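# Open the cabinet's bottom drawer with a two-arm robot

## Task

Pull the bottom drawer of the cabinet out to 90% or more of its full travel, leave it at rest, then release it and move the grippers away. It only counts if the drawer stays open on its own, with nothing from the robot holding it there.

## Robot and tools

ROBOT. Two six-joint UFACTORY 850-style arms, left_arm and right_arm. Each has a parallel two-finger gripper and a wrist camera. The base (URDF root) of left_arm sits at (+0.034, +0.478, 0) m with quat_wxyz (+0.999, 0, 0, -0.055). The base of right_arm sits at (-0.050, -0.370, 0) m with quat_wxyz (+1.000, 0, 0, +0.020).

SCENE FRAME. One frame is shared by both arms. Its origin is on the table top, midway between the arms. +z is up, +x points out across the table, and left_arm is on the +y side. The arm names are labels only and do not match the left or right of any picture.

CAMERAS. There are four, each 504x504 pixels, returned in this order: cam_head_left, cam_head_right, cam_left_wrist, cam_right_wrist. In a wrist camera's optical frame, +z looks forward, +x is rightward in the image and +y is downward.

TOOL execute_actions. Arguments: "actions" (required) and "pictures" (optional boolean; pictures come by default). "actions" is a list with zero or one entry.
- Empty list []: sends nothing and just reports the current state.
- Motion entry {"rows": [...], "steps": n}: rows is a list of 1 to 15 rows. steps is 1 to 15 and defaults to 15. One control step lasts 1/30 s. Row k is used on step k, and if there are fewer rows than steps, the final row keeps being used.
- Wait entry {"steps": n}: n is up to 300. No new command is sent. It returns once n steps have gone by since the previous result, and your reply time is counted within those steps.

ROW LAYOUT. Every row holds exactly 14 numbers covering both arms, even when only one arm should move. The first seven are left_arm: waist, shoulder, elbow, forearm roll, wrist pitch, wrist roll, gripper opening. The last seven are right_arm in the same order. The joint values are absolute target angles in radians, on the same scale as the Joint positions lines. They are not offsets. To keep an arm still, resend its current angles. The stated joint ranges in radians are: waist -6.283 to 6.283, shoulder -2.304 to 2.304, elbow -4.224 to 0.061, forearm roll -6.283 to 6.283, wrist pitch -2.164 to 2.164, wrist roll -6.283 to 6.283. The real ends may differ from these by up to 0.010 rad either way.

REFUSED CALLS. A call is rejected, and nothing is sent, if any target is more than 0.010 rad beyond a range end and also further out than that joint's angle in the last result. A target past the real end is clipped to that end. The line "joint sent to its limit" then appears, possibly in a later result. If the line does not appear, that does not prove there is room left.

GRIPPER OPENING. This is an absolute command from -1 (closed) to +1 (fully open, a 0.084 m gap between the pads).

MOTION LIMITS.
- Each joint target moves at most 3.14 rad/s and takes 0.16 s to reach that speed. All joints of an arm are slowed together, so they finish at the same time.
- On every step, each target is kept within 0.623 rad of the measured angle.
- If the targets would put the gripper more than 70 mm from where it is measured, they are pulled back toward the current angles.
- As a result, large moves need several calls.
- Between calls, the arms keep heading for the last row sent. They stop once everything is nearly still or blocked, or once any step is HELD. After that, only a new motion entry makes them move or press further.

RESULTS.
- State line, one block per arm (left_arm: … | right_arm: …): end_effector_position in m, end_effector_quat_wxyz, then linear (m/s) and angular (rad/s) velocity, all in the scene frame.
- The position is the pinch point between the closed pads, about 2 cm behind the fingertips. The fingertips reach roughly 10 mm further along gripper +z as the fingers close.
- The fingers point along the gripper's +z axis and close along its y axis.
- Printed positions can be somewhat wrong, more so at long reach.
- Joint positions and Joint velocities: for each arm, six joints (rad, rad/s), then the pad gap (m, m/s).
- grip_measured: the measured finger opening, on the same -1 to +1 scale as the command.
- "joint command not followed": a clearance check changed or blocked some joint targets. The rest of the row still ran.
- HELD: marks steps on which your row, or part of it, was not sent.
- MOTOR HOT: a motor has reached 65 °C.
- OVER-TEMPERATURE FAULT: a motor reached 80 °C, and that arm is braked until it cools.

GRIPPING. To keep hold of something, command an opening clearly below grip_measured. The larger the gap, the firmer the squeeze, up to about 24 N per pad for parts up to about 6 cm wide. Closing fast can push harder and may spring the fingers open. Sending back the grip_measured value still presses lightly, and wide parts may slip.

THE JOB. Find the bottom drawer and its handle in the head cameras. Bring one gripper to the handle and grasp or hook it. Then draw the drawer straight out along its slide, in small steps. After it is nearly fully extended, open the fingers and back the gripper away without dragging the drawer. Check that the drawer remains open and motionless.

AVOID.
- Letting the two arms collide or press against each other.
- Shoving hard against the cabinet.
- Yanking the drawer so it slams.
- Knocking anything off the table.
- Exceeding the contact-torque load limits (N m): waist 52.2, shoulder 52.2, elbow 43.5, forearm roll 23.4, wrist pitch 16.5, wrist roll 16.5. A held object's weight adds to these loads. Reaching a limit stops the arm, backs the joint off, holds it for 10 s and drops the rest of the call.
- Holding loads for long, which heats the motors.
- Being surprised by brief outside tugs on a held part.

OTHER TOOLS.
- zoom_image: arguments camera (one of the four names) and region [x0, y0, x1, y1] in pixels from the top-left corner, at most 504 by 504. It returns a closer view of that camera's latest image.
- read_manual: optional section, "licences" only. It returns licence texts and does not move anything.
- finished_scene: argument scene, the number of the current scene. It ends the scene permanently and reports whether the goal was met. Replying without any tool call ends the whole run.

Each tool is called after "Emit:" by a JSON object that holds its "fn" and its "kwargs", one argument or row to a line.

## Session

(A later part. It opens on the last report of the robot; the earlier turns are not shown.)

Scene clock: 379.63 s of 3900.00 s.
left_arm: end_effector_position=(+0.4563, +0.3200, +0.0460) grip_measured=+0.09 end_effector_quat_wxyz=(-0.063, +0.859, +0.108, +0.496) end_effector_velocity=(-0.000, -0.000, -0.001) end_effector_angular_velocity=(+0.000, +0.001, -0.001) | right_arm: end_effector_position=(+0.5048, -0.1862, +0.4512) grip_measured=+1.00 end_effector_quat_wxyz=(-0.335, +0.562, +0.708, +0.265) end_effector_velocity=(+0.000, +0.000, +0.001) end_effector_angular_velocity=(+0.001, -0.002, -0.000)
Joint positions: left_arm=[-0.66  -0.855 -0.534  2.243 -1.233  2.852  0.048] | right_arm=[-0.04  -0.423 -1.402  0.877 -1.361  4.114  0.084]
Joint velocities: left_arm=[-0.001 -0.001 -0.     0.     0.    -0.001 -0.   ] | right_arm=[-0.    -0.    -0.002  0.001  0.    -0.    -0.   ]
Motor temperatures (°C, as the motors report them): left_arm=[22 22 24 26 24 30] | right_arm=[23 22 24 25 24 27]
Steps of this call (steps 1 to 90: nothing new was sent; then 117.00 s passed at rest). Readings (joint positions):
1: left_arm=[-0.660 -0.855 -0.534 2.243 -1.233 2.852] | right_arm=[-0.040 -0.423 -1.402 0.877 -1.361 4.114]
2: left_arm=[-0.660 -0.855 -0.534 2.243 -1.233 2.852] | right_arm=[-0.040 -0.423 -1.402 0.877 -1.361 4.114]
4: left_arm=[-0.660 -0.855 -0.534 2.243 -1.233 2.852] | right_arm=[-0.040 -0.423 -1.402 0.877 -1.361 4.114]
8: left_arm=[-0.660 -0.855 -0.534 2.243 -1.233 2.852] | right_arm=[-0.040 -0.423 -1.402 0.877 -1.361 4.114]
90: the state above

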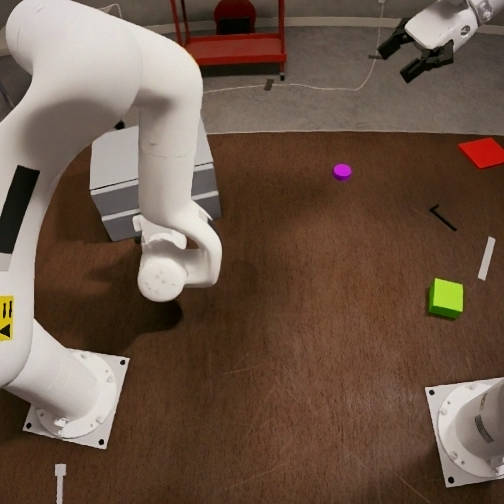

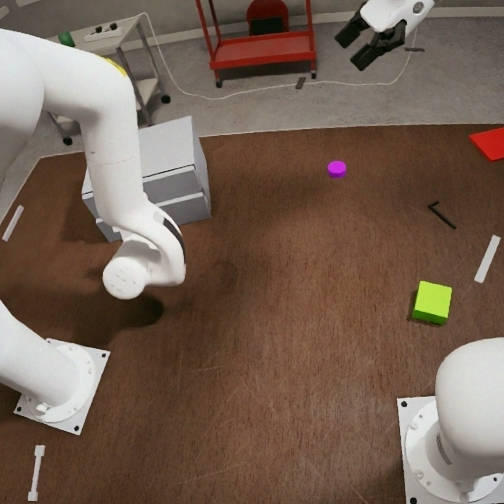

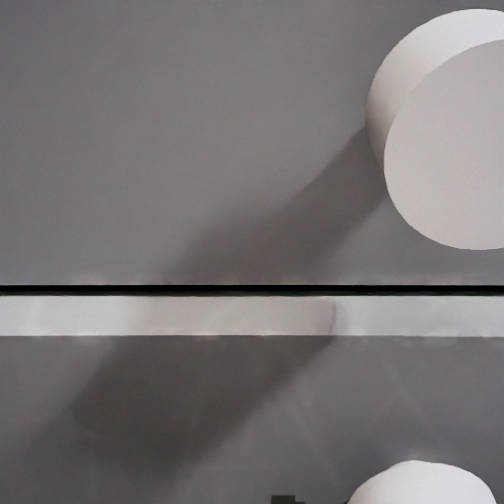

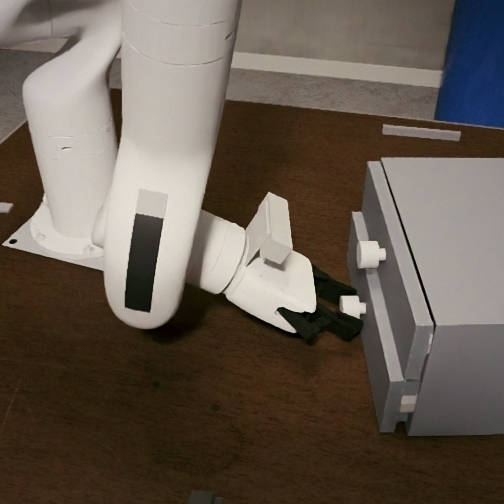

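Emit:
{"fn": "execute_actions", "kwargs": {
  "actions": [
    {"rows": [
[-0.6630,-0.8554,-0.5328,2.2412,-1.2331,2.8507,0.0,-0.04,-0.423,-1.402,0.877,-1.361,4.114,1],
[-0.6630,-0.8554,-0.5328,2.2412,-1.2331,2.8507,-0.1,-0.04,-0.423,-1.402,0.877,-1.361,4.114,1],
[-0.6630,-0.8554,-0.5328,2.2412,-1.2331,2.8507,-0.18,-0.04,-0.423,-1.402,0.877,-1.361,4.114,1],
[-0.6630,-0.8554,-0.5328,2.2412,-1.2331,2.8507,-0.24,-0.04,-0.423,-1.402,0.877,-1.361,4.114,1],
[-0.6630,-0.8554,-0.5328,2.2412,-1.2331,2.8507,-0.28,-0.04,-0.423,-1.402,0.877,-1.361,4.114,1],
[-0.6630,-0.8554,-0.5328,2.2412,-1.2331,2.8507,-0.32,-0.04,-0.423,-1.402,0.877,-1.361,4.114,1],
[-0.6630,-0.8554,-0.5328,2.2412,-1.2331,2.8507,-0.4,-0.04,-0.423,-1.402,0.877,-1.361,4.114,1],
[-0.6659,-0.8553,-0.5317,2.2390,-1.2331,2.8492,-0.5,-0.04,-0.423,-1.402,0.877,-1.361,4.114,1],
[-0.6716,-0.8553,-0.5293,2.2346,-1.2331,2.8461,-0.6,-0.04,-0.423,-1.402,0.877,-1.361,4.114,1],
[-0.6802,-0.8552,-0.5259,2.2280,-1.2330,2.8415,-0.6,-0.04,-0.423,-1.402,0.877,-1.361,4.114,1],
[-0.6918,-0.8552,-0.5214,2.2190,-1.2327,2.8353,-0.6,-0.04,-0.423,-1.402,0.877,-1.361,4.114,1],
[-0.7035,-0.8552,-0.5170,2.2100,-1.2322,2.8291,-0.6,-0.04,-0.423,-1.402,0.877,-1.361,4.114,1],
[-0.7185,-0.8552,-0.5117,2.1985,-1.2313,2.8214,-0.6,-0.04,-0.423,-1.402,0.877,-1.361,4.114,1],
[-0.7337,-0.8552,-0.5065,2.1868,-1.2302,2.8137,-0.6,-0.04,-0.423,-1.402,0.877,-1.361,4.114,1],
[-0.7491,-0.8553,-0.5015,2.1749,-1.2288,2.8060,-0.6,-0.04,-0.423,-1.402,0.877,-1.361,4.114,1]
], "steps": 15}
  ]
}}

Emit:
{"fn": "execute_actions", "kwargs": {
  "actions": [
    {"rows": [
[-0.7647,-0.8555,-0.4967,2.1628,-1.2271,2.7984,-0.6,-0.04,-0.423,-1.402,0.877,-1.361,4.114,1],
[-0.7806,-0.8556,-0.4920,2.1505,-1.2251,2.7908,-0.6,-0.04,-0.423,-1.402,0.877,-1.361,4.114,1],
[-0.7968,-0.8558,-0.4875,2.1380,-1.2228,2.7833,-0.6,-0.04,-0.423,-1.402,0.877,-1.361,4.114,1],
[-0.8132,-0.8560,-0.4832,2.1252,-1.2202,2.7759,-0.6,-0.04,-0.423,-1.402,0.877,-1.361,4.114,1],
[-0.8297,-0.8563,-0.4791,2.1123,-1.2173,2.7685,-0.6,-0.04,-0.423,-1.402,0.877,-1.361,4.114,1],
[-0.8466,-0.8565,-0.4751,2.0992,-1.2141,2.7613,-0.6,-0.04,-0.423,-1.402,0.877,-1.361,4.114,1],
[-0.8636,-0.8568,-0.4713,2.0859,-1.2106,2.7541,-0.6,-0.04,-0.423,-1.402,0.877,-1.361,4.114,1],
[-0.8809,-0.8571,-0.4677,2.0724,-1.2067,2.7471,-0.6,-0.04,-0.423,-1.402,0.877,-1.361,4.114,1],
[-0.8984,-0.8575,-0.4643,2.0587,-1.2026,2.7402,-0.6,-0.04,-0.423,-1.402,0.877,-1.361,4.114,1],
[-0.9161,-0.8578,-0.4611,2.0448,-1.1982,2.7335,-0.6,-0.04,-0.423,-1.402,0.877,-1.361,4.114,1],
[-0.9340,-0.8581,-0.4580,2.0307,-1.1935,2.7269,-0.6,-0.04,-0.423,-1.402,0.877,-1.361,4.114,1],
[-0.9520,-0.8584,-0.4552,2.0165,-1.1885,2.7205,-0.6,-0.04,-0.423,-1.402,0.877,-1.361,4.114,1],
[-0.9703,-0.8587,-0.4526,2.0020,-1.1833,2.7143,-0.6,-0.04,-0.423,-1.402,0.877,-1.361,4.114,1],
[-0.9887,-0.8589,-0.4501,1.9874,-1.1778,2.7084,-0.6,-0.04,-0.423,-1.402,0.877,-1.361,4.114,1],
[-1.0072,-0.8592,-0.4479,1.9726,-1.1720,2.7026,-0.6,-0.04,-0.423,-1.402,0.877,-1.361,4.114,1]
], "steps": 15}
  ],
  "pictures": false
}}

Emit:
{"fn": "execute_actions", "kwargs": {
  "actions": [
    {"rows": [
[-1.0259,-0.8595,-0.4458,1.9576,-1.1660,2.6972,-0.6,-0.04,-0.423,-1.402,0.877,-1.361,4.114,1],
[-1.0447,-0.8597,-0.4439,1.9424,-1.1597,2.6920,-0.6,-0.04,-0.423,-1.402,0.877,-1.361,4.114,1],
[-1.0637,-0.8599,-0.4422,1.9271,-1.1532,2.6871,-0.6,-0.04,-0.423,-1.402,0.877,-1.361,4.114,1],
[-1.0828,-0.8601,-0.4407,1.9115,-1.1465,2.6824,-0.6,-0.04,-0.423,-1.402,0.877,-1.361,4.114,1],
[-1.1019,-0.8603,-0.4394,1.8958,-1.1396,2.6781,-0.6,-0.04,-0.423,-1.402,0.877,-1.361,4.114,1],
[-1.1212,-0.8605,-0.4384,1.8799,-1.1325,2.6741,-0.6,-0.04,-0.423,-1.402,0.877,-1.361,4.114,1],
[-1.1405,-0.8607,-0.4375,1.8638,-1.1252,2.6704,-0.6,-0.04,-0.423,-1.402,0.877,-1.361,4.114,1],
[-1.1599,-0.8608,-0.4368,1.8476,-1.1177,2.6671,-0.6,-0.04,-0.423,-1.402,0.877,-1.361,4.114,1],
[-1.1794,-0.8608,-0.4364,1.8312,-1.1102,2.6642,-0.6,-0.04,-0.423,-1.402,0.877,-1.361,4.114,1],
[-1.1988,-0.8608,-0.4361,1.8147,-1.1025,2.6616,-0.6,-0.04,-0.423,-1.402,0.877,-1.361,4.114,1],
[-1.2183,-0.8608,-0.4361,1.7979,-1.0947,2.6594,-0.6,-0.04,-0.423,-1.402,0.877,-1.361,4.114,1],
[-1.2377,-0.8608,-0.4362,1.7810,-1.0869,2.6576,-0.6,-0.04,-0.423,-1.402,0.877,-1.361,4.114,1],
[-1.2533,-0.8608,-0.4365,1.7674,-1.0806,2.6565,-0.6,-0.04,-0.423,-1.402,0.877,-1.361,4.114,1],
[-1.2669,-0.8607,-0.4368,1.7553,-1.0750,2.6557,-0.6,-0.04,-0.423,-1.402,0.877,-1.361,4.114,1],
[-1.2766,-0.8607,-0.4371,1.7467,-1.0710,2.6553,-0.6,-0.04,-0.423,-1.402,0.877,-1.361,4.114,1]
], "steps": 15}
  ],
  "pictures": false
}}

Emit:
{"fn": "execute_actions", "kwargs": {
  "actions": [
    {"rows": [
[-1.2843,-0.8606,-0.4373,1.7397,-1.0678,2.6550,-0.6,-0.04,-0.423,-1.402,0.877,-1.361,4.114,1],
[-1.2882,-0.8606,-0.4375,1.7362,-1.0663,2.6549,-0.6,-0.04,-0.423,-1.402,0.877,-1.361,4.114,1]
], "steps": 6}
  ]
}}

Emit:
{"fn": "execute_actions", "kwargs": {
  "actions": [
    {"rows": [
[-1.2882,-0.8606,-0.4375,1.7362,-1.0663,2.6549,-0.42,-0.04,-0.423,-1.402,0.877,-1.361,4.114,1],
[-1.2882,-0.8606,-0.4375,1.7362,-1.0663,2.6549,-0.32,-0.04,-0.423,-1.402,0.877,-1.361,4.114,1],
[-1.2882,-0.8606,-0.4375,1.7362,-1.0663,2.6549,-0.26,-0.04,-0.423,-1.402,0.877,-1.361,4.114,1],
[-1.2882,-0.8606,-0.4375,1.7362,-1.0663,2.6549,-0.16,-0.04,-0.423,-1.402,0.877,-1.361,4.114,1],
[-1.2882,-0.8606,-0.4375,1.7362,-1.0663,2.6549,0.0,-0.04,-0.423,-1.402,0.877,-1.361,4.114,1],
[-1.2882,-0.8606,-0.4375,1.7362,-1.0663,2.6549,0.2,-0.04,-0.423,-1.402,0.877,-1.361,4.114,1]
], "steps": 6}
  ]
}}

Emit:
{"fn": "execute_actions", "kwargs": {
  "actions": [
    {"rows": [
[-1.2945,-0.8491,-0.4329,1.7263,-1.0621,2.6628,0.4,-0.04,-0.423,-1.402,0.877,-1.361,4.114,1],
[-1.3070,-0.8260,-0.4239,1.7064,-1.0541,2.6791,0.55,-0.04,-0.423,-1.402,0.877,-1.361,4.114,1],
[-1.3256,-0.7915,-0.4111,1.6762,-1.0434,2.7042,0.65,-0.04,-0.423,-1.402,0.877,-1.361,4.114,1],
[-1.3472,-0.7512,-0.3974,1.6403,-1.0328,2.7346,0.65,-0.04,-0.423,-1.402,0.877,-1.361,4.114,1],
[-1.3716,-0.7051,-0.3830,1.5986,-1.0233,2.7711,0.65,-0.04,-0.423,-1.402,0.877,-1.361,4.114,1],
[-1.3958,-0.6590,-0.3702,1.5560,-1.0165,2.8092,0.65,-0.04,-0.423,-1.402,0.877,-1.361,4.114,1],
[-1.4196,-0.6130,-0.3589,1.5126,-1.0124,2.8490,0.65,-0.04,-0.423,-1.402,0.877,-1.361,4.114,1],
[-1.4432,-0.5669,-0.3492,1.4684,-1.0110,2.8905,0.65,-0.04,-0.423,-1.402,0.877,-1.361,4.114,1],
[-1.4666,-0.5209,-0.3409,1.4234,-1.0123,2.9337,0.65,-0.04,-0.423,-1.402,0.877,-1.361,4.114,1],
[-1.4897,-0.4749,-0.3342,1.3775,-1.0163,2.9785,0.65,-0.04,-0.423,-1.402,0.877,-1.361,4.114,1],
[-1.5125,-0.4289,-0.3290,1.3309,-1.0230,3.0251,0.65,-0.04,-0.423,-1.402,0.877,-1.361,4.114,1],
[-1.5322,-0.3886,-0.3257,1.2893,-1.0310,3.0672,0.65,-0.04,-0.423,-1.402,0.877,-1.361,4.114,1],
[-1.5490,-0.3541,-0.3238,1.2533,-1.0396,3.1044,0.65,-0.04,-0.423,-1.402,0.877,-1.361,4.114,1],
[-1.5601,-0.3311,-0.3230,1.2289,-1.0462,3.1297,0.65,-0.04,-0.423,-1.402,0.877,-1.361,4.114,1],
[-1.5656,-0.3196,-0.3228,1.2167,-1.0497,3.1425,0.65,-0.04,-0.423,-1.402,0.877,-1.361,4.114,1]
], "steps": 15}
  ]
}}

Scene clock: 404.13 s of 3900.00 s.
left_arm: end_effector_position=(+0.4432, +0.3164, +0.0460) grip_measured=-0.29 end_effector_quat_wxyz=(-0.062, +0.859, +0.108, +0.496) end_effector_velocity=(-0.111, -0.028, -0.001) end_effector_angular_velocity=(+0.001, +0.003, -0.000) | right_arm: end_effector_position=(+0.5048, -0.1862, +0.4512) grip_measured=+1.00 end_effector_quat_wxyz=(-0.335, +0.562, +0.708, +0.265) end_effector_velocity=(-0.000, +0.000, +0.000) end_effector_angular_velocity=(+0.000, +0.000, +0.000)
Joint positions: left_arm=[-0.7   -0.855 -0.519  2.213 -1.232  2.831  0.032] | right_arm=[-0.04  -0.423 -1.402  0.877 -1.361  4.114  0.084]
Joint velocities: left_arm=[-0.339 -0.     0.124 -0.261  0.018 -0.174  0.   ] | right_arm=[-0.     0.     0.     0.    -0.001  0.    -0.   ]
Motor temperatures (°C, as the motors report them): left_arm=[22 22 24 26 24 30] | right_arm=[23 22 24 25 24 27]
Steps of this call (steps 1 to 90: nothing new was sent; then 21.00 s passed at rest; steps 91 to 105: all 15 steps of this action). Readings (joint positions):
91: left_arm=[-0.660 -0.855 -0.534 2.243 -1.233 2.852] | right_arm=[-0.040 -0.423 -1.402 0.877 -1.361 4.114]
92: left_arm=[-0.661 -0.855 -0.534 2.243 -1.233 2.852] | right_arm=[-0.040 -0.423 -1.402 0.877 -1.361 4.114]
94: left_arm=[-0.662 -0.855 -0.533 2.242 -1.233 2.851] | right_arm=[-0.040 -0.423 -1.402 0.877 -1.361 4.114]
98: left_arm=[-0.663 -0.855 -0.533 2.242 -1.233 2.851] | right_arm=[-0.040 -0.423 -1.402 0.877 -1.361 4.114]
105: the state above

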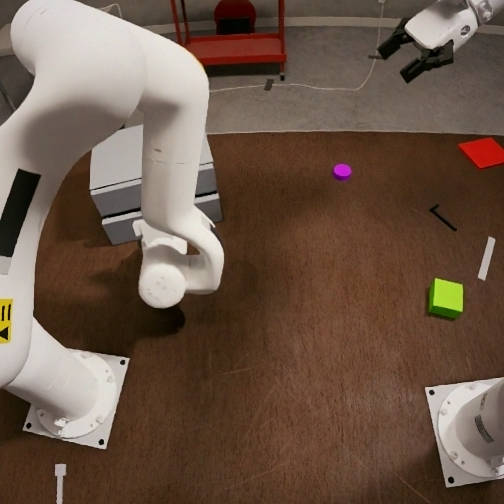

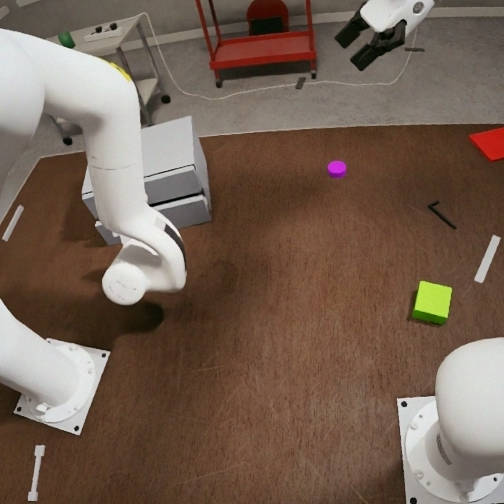

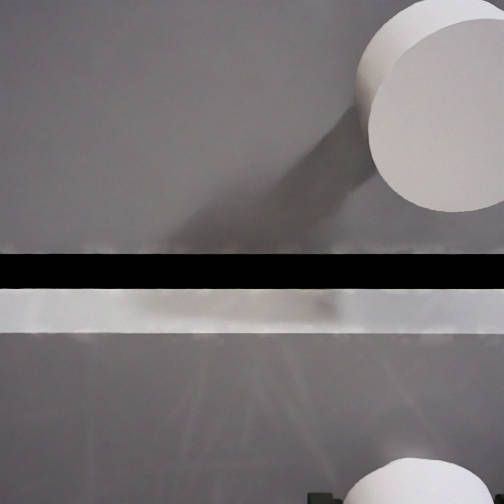

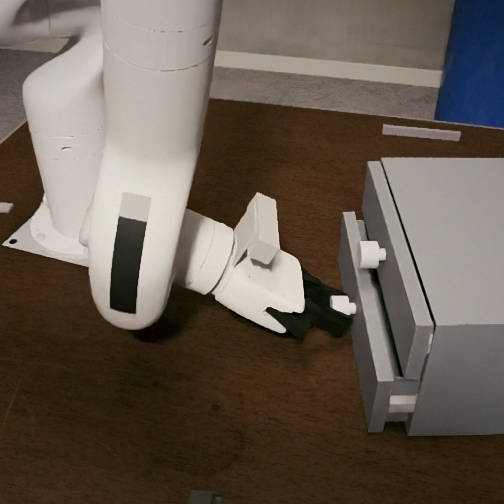

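Scene clock: 404.63 s of 3900.00 s.
left_arm: end_effector_position=(+0.3738, +0.2988, +0.0459) grip_measured=-0.29 end_effector_quat_wxyz=(-0.063, +0.859, +0.108, +0.496) end_effector_velocity=(-0.144, -0.037, -0.000) end_effector_angular_velocity=(+0.001, +0.001, -0.002) | right_arm: end_effector_position=(+0.5048, -0.1862, +0.4512) grip_measured=+1.00 end_effector_quat_wxyz=(-0.335, +0.562, +0.708, +0.265) end_effector_velocity=(+0.001, +0.000, +0.001) end_effector_angular_velocity=(+0.000, -0.002, -0.001)
Joint positions: left_arm=[-0.935 -0.858 -0.459  2.03  -1.193  2.728  0.032] | right_arm=[-0.04  -0.423 -1.402  0.877 -1.361  4.114  0.084]
Joint velocities: left_arm=[-0.534 -0.009  0.087 -0.42   0.144 -0.19   0.   ] | right_arm=[ 0.     0.    -0.002  0.    -0.     0.001 -0.   ]
Motor temperatures (°C, as the motors report them): left_arm=[22 22 24 26 24 30] | right_arm=[23 22 24 25 24 27]
Steps of this call (steps 1 to 15: all 15 steps of this action). Readings (joint positions):
1: left_arm=[-0.712 -0.855 -0.515 2.204 -1.232 2.825] | right_arm=[-0.040 -0.423 -1.402 0.877 -1.361 4.114]
2: left_arm=[-0.725 -0.855 -0.510 2.194 -1.231 2.818] | right_arm=[-0.040 -0.423 -1.402 0.877 -1.361 4.114]
4: left_arm=[-0.753 -0.855 -0.501 2.172 -1.228 2.804] | right_arm=[-0.040 -0.423 -1.402 0.877 -1.361 4.114]
8: left_arm=[-0.815 -0.856 -0.483 2.123 -1.219 2.776] | right_arm=[-0.040 -0.423 -1.402 0.877 -1.361 4.114]
15: the state above

Scene clock: 405.13 s of 3900.00 s.
left_arm: end_effector_position=(+0.3017, +0.2807, +0.0459) grip_measured=-0.29 end_effector_quat_wxyz=(-0.063, +0.859, +0.108, +0.496) end_effector_velocity=(-0.131, -0.033, +0.000) end_effector_angular_velocity=(-0.001, -0.001, -0.001) | right_arm: end_effector_position=(+0.5048, -0.1862, +0.4512) grip_measured=+1.00 end_effector_quat_wxyz=(-0.335, +0.562, +0.708, +0.265) end_effector_velocity=(+0.000, -0.000, +0.001) end_effector_angular_velocity=(-0.000, -0.001, -0.000)
Joint positions: left_arm=[-1.216 -0.861 -0.437  1.799 -1.095  2.661  0.032] | right_arm=[-0.04  -0.423 -1.402  0.877 -1.361  4.114  0.084]
Joint velocities: left_arm=[-0.526  0.001  0.001 -0.453  0.209 -0.057  0.   ] | right_arm=[ 0.    -0.    -0.001 -0.    -0.     0.001 -0.   ]
Motor temperatures (°C, as the motors report them): left_arm=[22 22 24 26 24 30] | right_arm=[23 22 24 25 24 27]
Steps of this call (steps 1 to 15: all 15 steps of this action). Readings (joint positions):
1: left_arm=[-0.953 -0.858 -0.456 2.016 -1.188 2.721] | right_arm=[-0.040 -0.423 -1.402 0.877 -1.361 4.114]
2: left_arm=[-0.971 -0.859 -0.453 2.001 -1.182 2.715] | right_arm=[-0.040 -0.423 -1.402 0.877 -1.361 4.114]
4: left_arm=[-1.008 -0.859 -0.449 1.972 -1.171 2.704] | right_arm=[-0.040 -0.423 -1.402 0.877 -1.361 4.114]
8: left_arm=[-1.083 -0.860 -0.442 1.911 -1.146 2.684] | right_arm=[-0.040 -0.423 -1.402 0.877 -1.361 4.114]
15: the state above

Scene clock: 405.33 s of 3900.00 s.
left_arm: end_effector_position=(+0.2861, +0.2768, +0.0460) grip_measured=-0.29 end_effector_quat_wxyz=(-0.062, +0.859, +0.108, +0.496) end_effector_velocity=(-0.025, -0.005, -0.000) end_effector_angular_velocity=(-0.002, -0.000, +0.003) | right_arm: end_effector_position=(+0.5048, -0.1862, +0.4512) grip_measured=+1.00 end_effector_quat_wxyz=(-0.335, +0.562, +0.708, +0.265) end_effector_velocity=(+0.000, +0.000, +0.001) end_effector_angular_velocity=(+0.001, -0.001, -0.001)
Joint positions: left_arm=[-1.279 -0.861 -0.438  1.745 -1.07   2.656  0.032] | right_arm=[-0.04  -0.423 -1.402  0.877 -1.361  4.114  0.084]
Joint velocities: left_arm=[-0.099  0.001 -0.002 -0.09   0.042 -0.007  0.   ] | right_arm=[ 0.     0.    -0.001  0.002 -0.    -0.    -0.   ]
Motor temperatures (°C, as the motors report them): left_arm=[22 22 24 26 24 30] | right_arm=[23 22 24 25 24 27]
Steps of this call (steps 1 to 6: all 6 steps of this action). Readings (joint positions):
1: left_arm=[-1.233 -0.861 -0.437 1.785 -1.088 2.659] | right_arm=[-0.040 -0.423 -1.402 0.877 -1.361 4.114]
2: left_arm=[-1.248 -0.861 -0.437 1.772 -1.083 2.658] | right_arm=[-0.040 -0.423 -1.402 0.877 -1.361 4.114]
4: left_arm=[-1.269 -0.861 -0.437 1.754 -1.074 2.656] | right_arm=[-0.040 -0.423 -1.402 0.877 -1.361 4.114]
6: the state above

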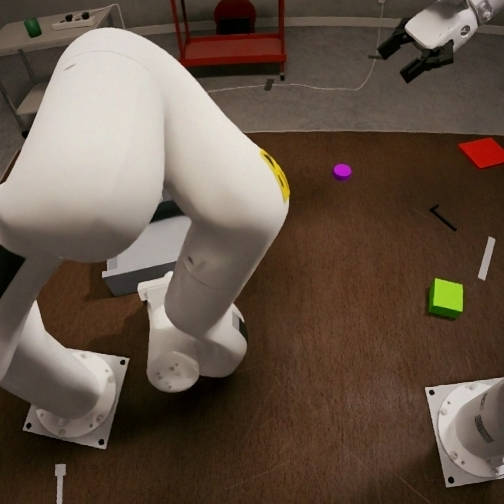

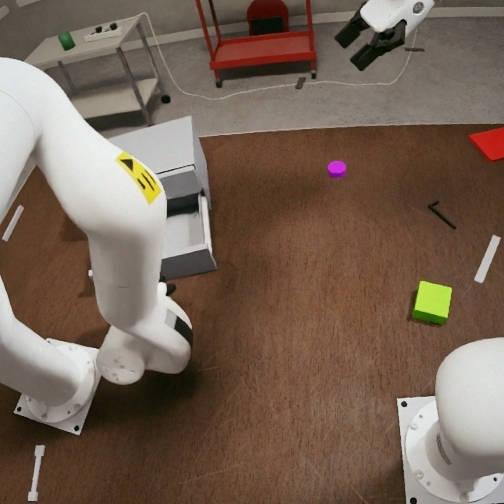

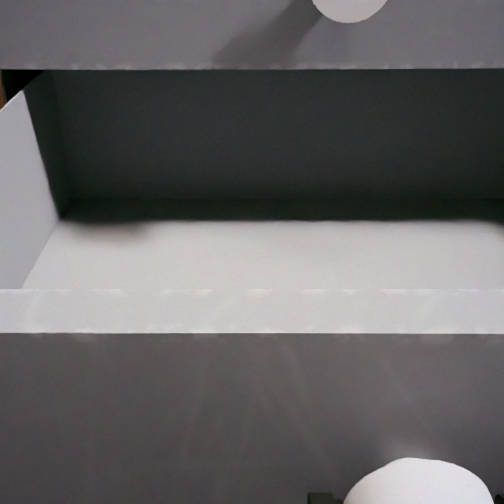

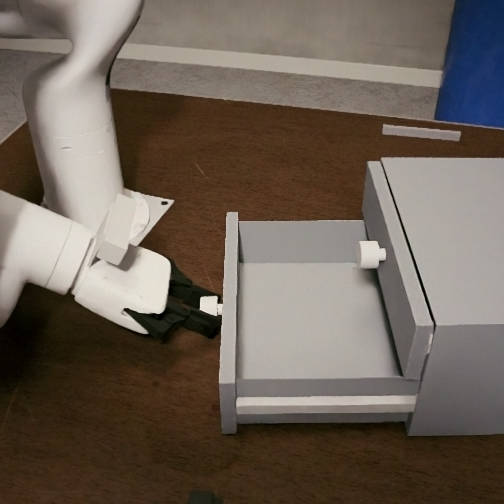

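Scene clock: 405.53 s of 3900.00 s.
left_arm: end_effector_position=(+0.2840, +0.2775, +0.0461) grip_measured=-0.02 end_effector_quat_wxyz=(-0.063, +0.859, +0.108, +0.496) end_effector_velocity=(-0.004, +0.006, +0.001) end_effector_angular_velocity=(+0.008, -0.002, +0.006) | right_arm: end_effector_position=(+0.5048, -0.1862, +0.4512) grip_measured=+1.00 end_effector_quat_wxyz=(-0.335, +0.562, +0.708, +0.265) end_effector_velocity=(-0.000, -0.000, -0.001) end_effector_angular_velocity=(-0.001, +0.001, +0.000)
Joint positions: left_arm=[-1.287 -0.861 -0.436  1.737 -1.067  2.655  0.043] | right_arm=[-0.04  -0.423 -1.402  0.877 -1.361  4.114  0.084]
Joint velocities: left_arm=[-0.011 -0.002  0.008 -0.015  0.004 -0.003  0.188] | right_arm=[-0.    -0.     0.002 -0.001  0.001  0.     0.   ]
Motor temperatures (°C, as the motors report them): left_arm=[22 22 24 26 24 30] | right_arm=[23 22 24 25 24 27]
Steps of this call (steps 1 to 6: all 6 steps of this action). Readings (joint positions):
1: left_arm=[-1.282 -0.861 -0.438 1.742 -1.069 2.656] | right_arm=[-0.040 -0.423 -1.402 0.877 -1.361 4.114]
2: left_arm=[-1.283 -0.861 -0.438 1.741 -1.068 2.655] | right_arm=[-0.040 -0.423 -1.402 0.877 -1.361 4.114]
4: left_arm=[-1.286 -0.861 -0.438 1.739 -1.067 2.655] | right_arm=[-0.040 -0.423 -1.402 0.877 -1.361 4.114]
6: the state above

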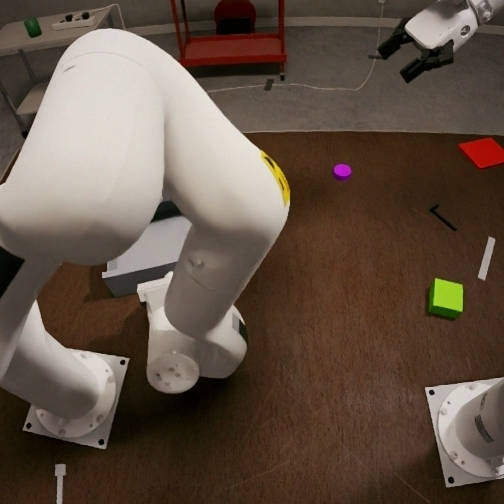

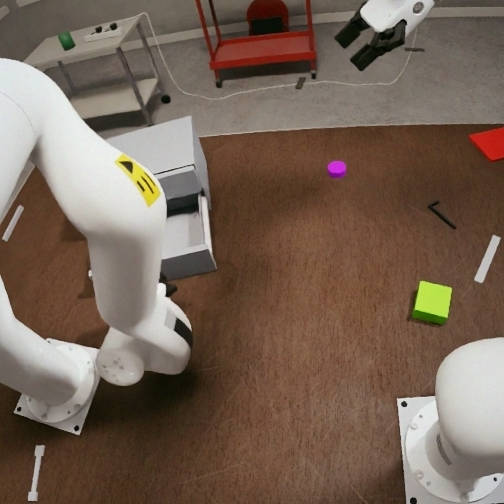

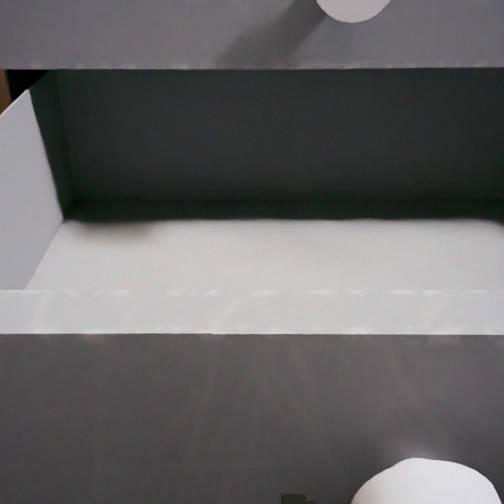

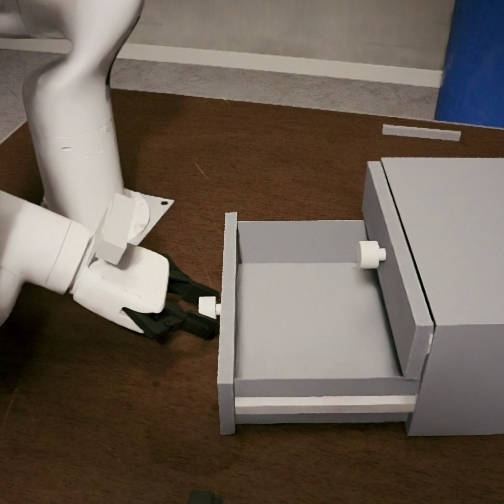

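Scene clock: 406.03 s of 3900.00 s.
left_arm: end_effector_position=(+0.2311, +0.2595, +0.1523) grip_measured=+0.65 end_effector_quat_wxyz=(-0.060, +0.857, +0.108, +0.500) end_effector_velocity=(-0.159, -0.044, +0.309) end_effector_angular_velocity=(-0.032, -0.014, -0.001) | right_arm: end_effector_position=(+0.5048, -0.1862, +0.4512) grip_measured=+1.00 end_effector_quat_wxyz=(-0.335, +0.562, +0.708, +0.265) end_effector_velocity=(-0.000, -0.000, -0.001) end_effector_angular_velocity=(-0.001, +0.001, +0.001)
Joint positions: left_arm=[-1.497 -0.459 -0.338  1.359 -1.026  2.999  0.071] | right_arm=[-0.04  -0.423 -1.402  0.877 -1.361  4.114  0.084]
Joint velocities: left_arm=[-0.59   1.191  0.143 -1.195 -0.158  1.176  0.   ] | right_arm=[ 0.    -0.     0.001 -0.001 -0.    -0.    -0.   ]
Motor temperatures (°C, as the motors report them): left_arm=[22 22 24 26 24 30] | right_arm=[23 22 24 25 24 27]
Steps of this call (steps 1 to 15: all 15 steps of this action). Readings (joint positions):
1: left_arm=[-1.287 -0.861 -0.436 1.736 -1.066 2.655] | right_arm=[-0.040 -0.423 -1.402 0.877 -1.361 4.114]
2: left_arm=[-1.288 -0.859 -0.435 1.734 -1.065 2.656] | right_arm=[-0.040 -0.423 -1.402 0.877 -1.361 4.114]
4: left_arm=[-1.297 -0.843 -0.429 1.720 -1.060 2.668] | right_arm=[-0.040 -0.423 -1.402 0.877 -1.361 4.114]
8: left_arm=[-1.351 -0.744 -0.396 1.632 -1.035 2.743] | right_arm=[-0.040 -0.423 -1.402 0.877 -1.361 4.114]
15: the state above

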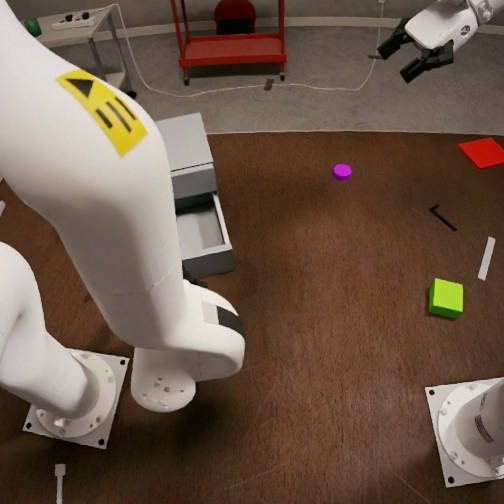

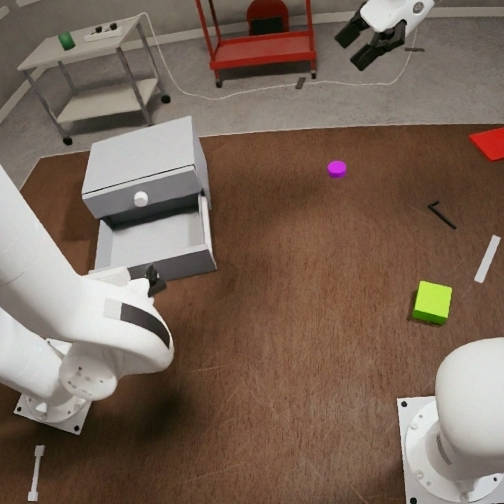

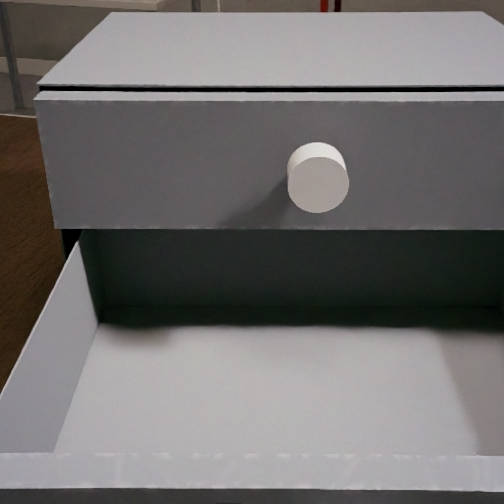

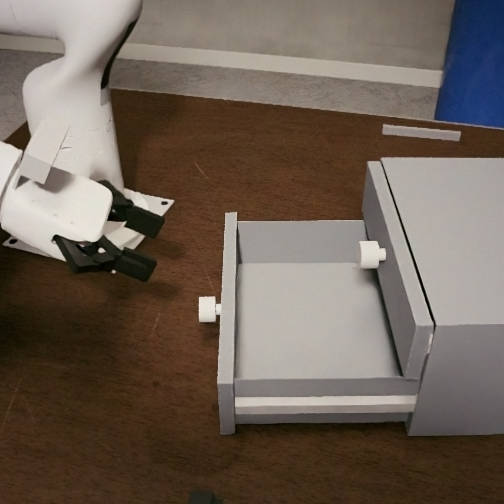

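Emit:
{"fn": "execute_actions", "kwargs": {
  "actions": []
}}

Emit:
{"fn": "zoom_image", "kwargs": {
  "camera": "cam_right_wrist",
  "region": [200, 320, 460, 450]
}}

Scene clock: 413.40 s of 3900.00 s.
left_arm: end_effector_position=(+0.2111, +0.2574, +0.1868) grip_measured=+0.65 end_effector_quat_wxyz=(-0.061, +0.859, +0.108, +0.497) end_effector_velocity=(-0.000, -0.000, -0.000) end_effector_angular_velocity=(-0.000, -0.000, +0.001) | right_arm: end_effector_position=(+0.5048, -0.1862, +0.4512) grip_measured=+1.00 end_effector_quat_wxyz=(-0.335, +0.562, +0.708, +0.265) end_effector_velocity=(-0.001, +0.000, -0.001) end_effector_angular_velocity=(+0.001, +0.003, -0.000)
Joint positions: left_arm=[-1.566 -0.32  -0.323  1.217 -1.05   3.142  0.071] | right_arm=[-0.04  -0.423 -1.402  0.877 -1.361  4.114  0.084]
Joint velocities: left_arm=[-0.    -0.001 -0.    -0.001 -0.    -0.001  0.   ] | right_arm=[-0.     0.     0.002  0.001 -0.     0.     0.   ]
Motor temperatures (°C, as the motors report them): left_arm=[22 22 24 26 24 30] | right_arm=[23 22 24 25 24 27]
Steps of this call (steps 1 to 30: the robot went on to your last target; steps 31 to 100: nothing new was sent; then 4.03 s passed at rest). Readings (joint positions):
1: left_arm=[-1.515 -0.421 -0.333 1.321 -1.032 3.037] | right_arm=[-0.040 -0.423 -1.402 0.877 -1.361 4.114]
2: left_arm=[-1.531 -0.390 -0.330 1.289 -1.037 3.068] | right_arm=[-0.040 -0.423 -1.402 0.877 -1.361 4.114]
4: left_arm=[-1.549 -0.352 -0.327 1.250 -1.044 3.108] | right_arm=[-0.040 -0.423 -1.402 0.877 -1.361 4.114]
8: left_arm=[-1.561 -0.328 -0.323 1.225 -1.048 3.134] | right_arm=[-0.040 -0.423 -1.402 0.877 -1.361 4.114]
100: the state above
All arms were judged still, so your last target was given up. Only a new action makes them travel on or press farther. Fingers that are still opening or closing keep moving.

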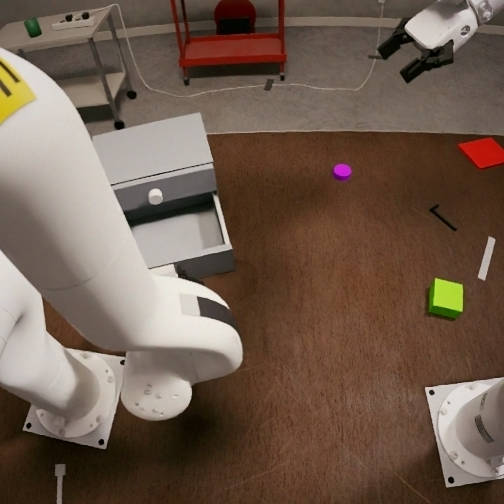

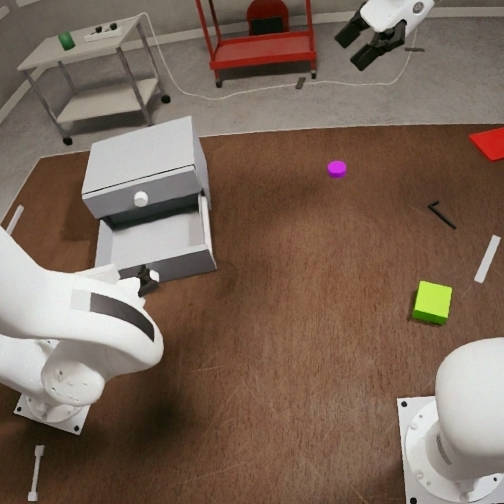

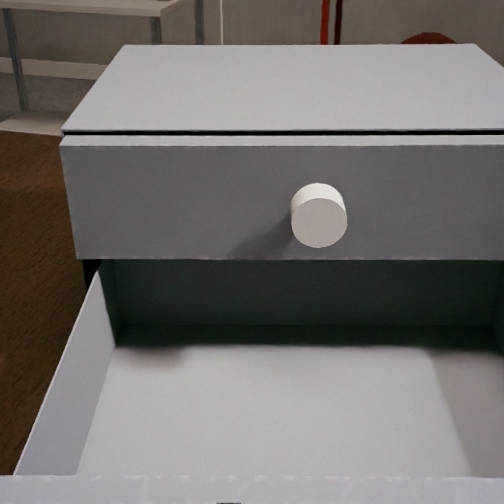

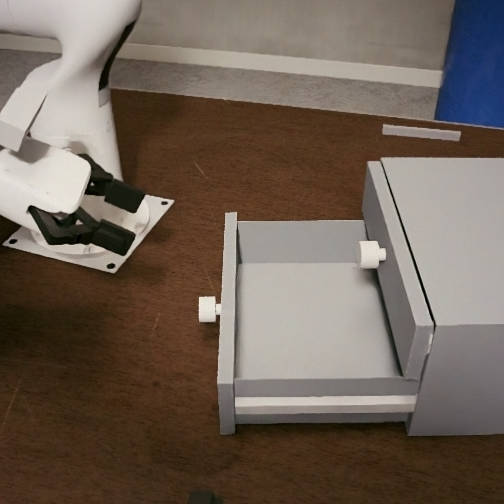

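Region (200, 320, 460, 450) of cam_right_wrist's 504x504 image, scaled by 1.938, with more detail than that image has.

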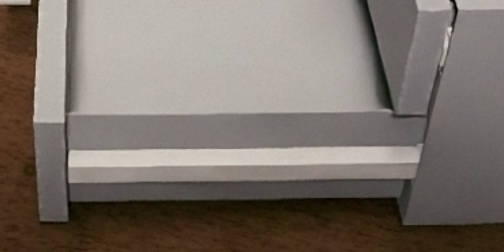

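Emit:
{"fn": "zoom_image", "kwargs": {
  "camera": "cam_left_wrist",
  "region": [60, 240, 200, 380]
}}

Emit:
{"fn": "zoom_image", "kwargs": {
  "camera": "cam_left_wrist",
  "region": [40, 30, 200, 190]
}}

Emit:
{"fn": "zoom_image", "kwargs": {
  "camera": "cam_left_wrist",
  "region": [0, 384, 160, 504]
}}

Region (60, 240, 200, 380) of cam_left_wrist's 504x504 image, scaled by 3.600, with more detail than that image has.

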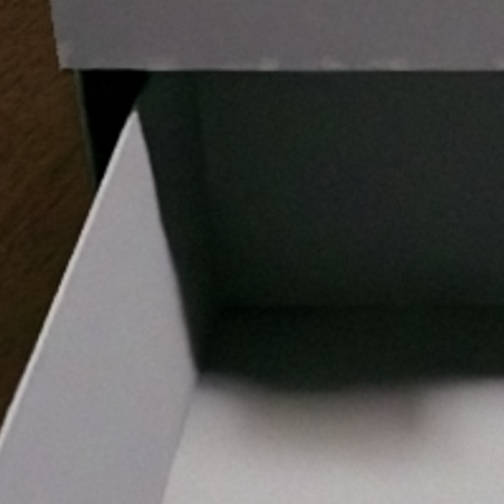

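Region (40, 30, 200, 190) of cam_left_wrist's 504x504 image, scaled by 3.150, with more detail than that image has.

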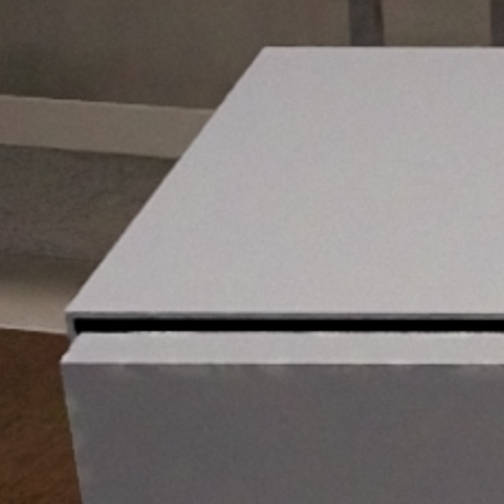

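Region (0, 384, 160, 504) of cam_left_wrist's 504x504 image, scaled by 3.150, with more detail than that image has; it fills the top 378 rows of this view, and the rest is white.

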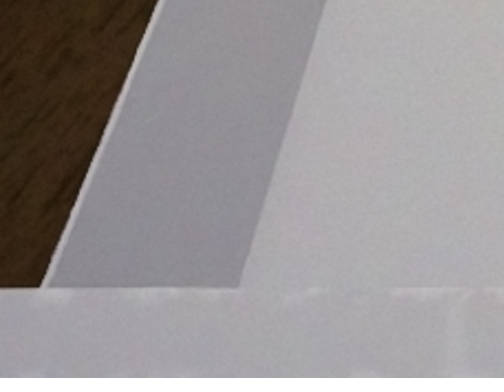

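Emit:
{"fn": "finished_scene", "kwargs": {
  "scene": 2
}}

The scene is finished: the task was done.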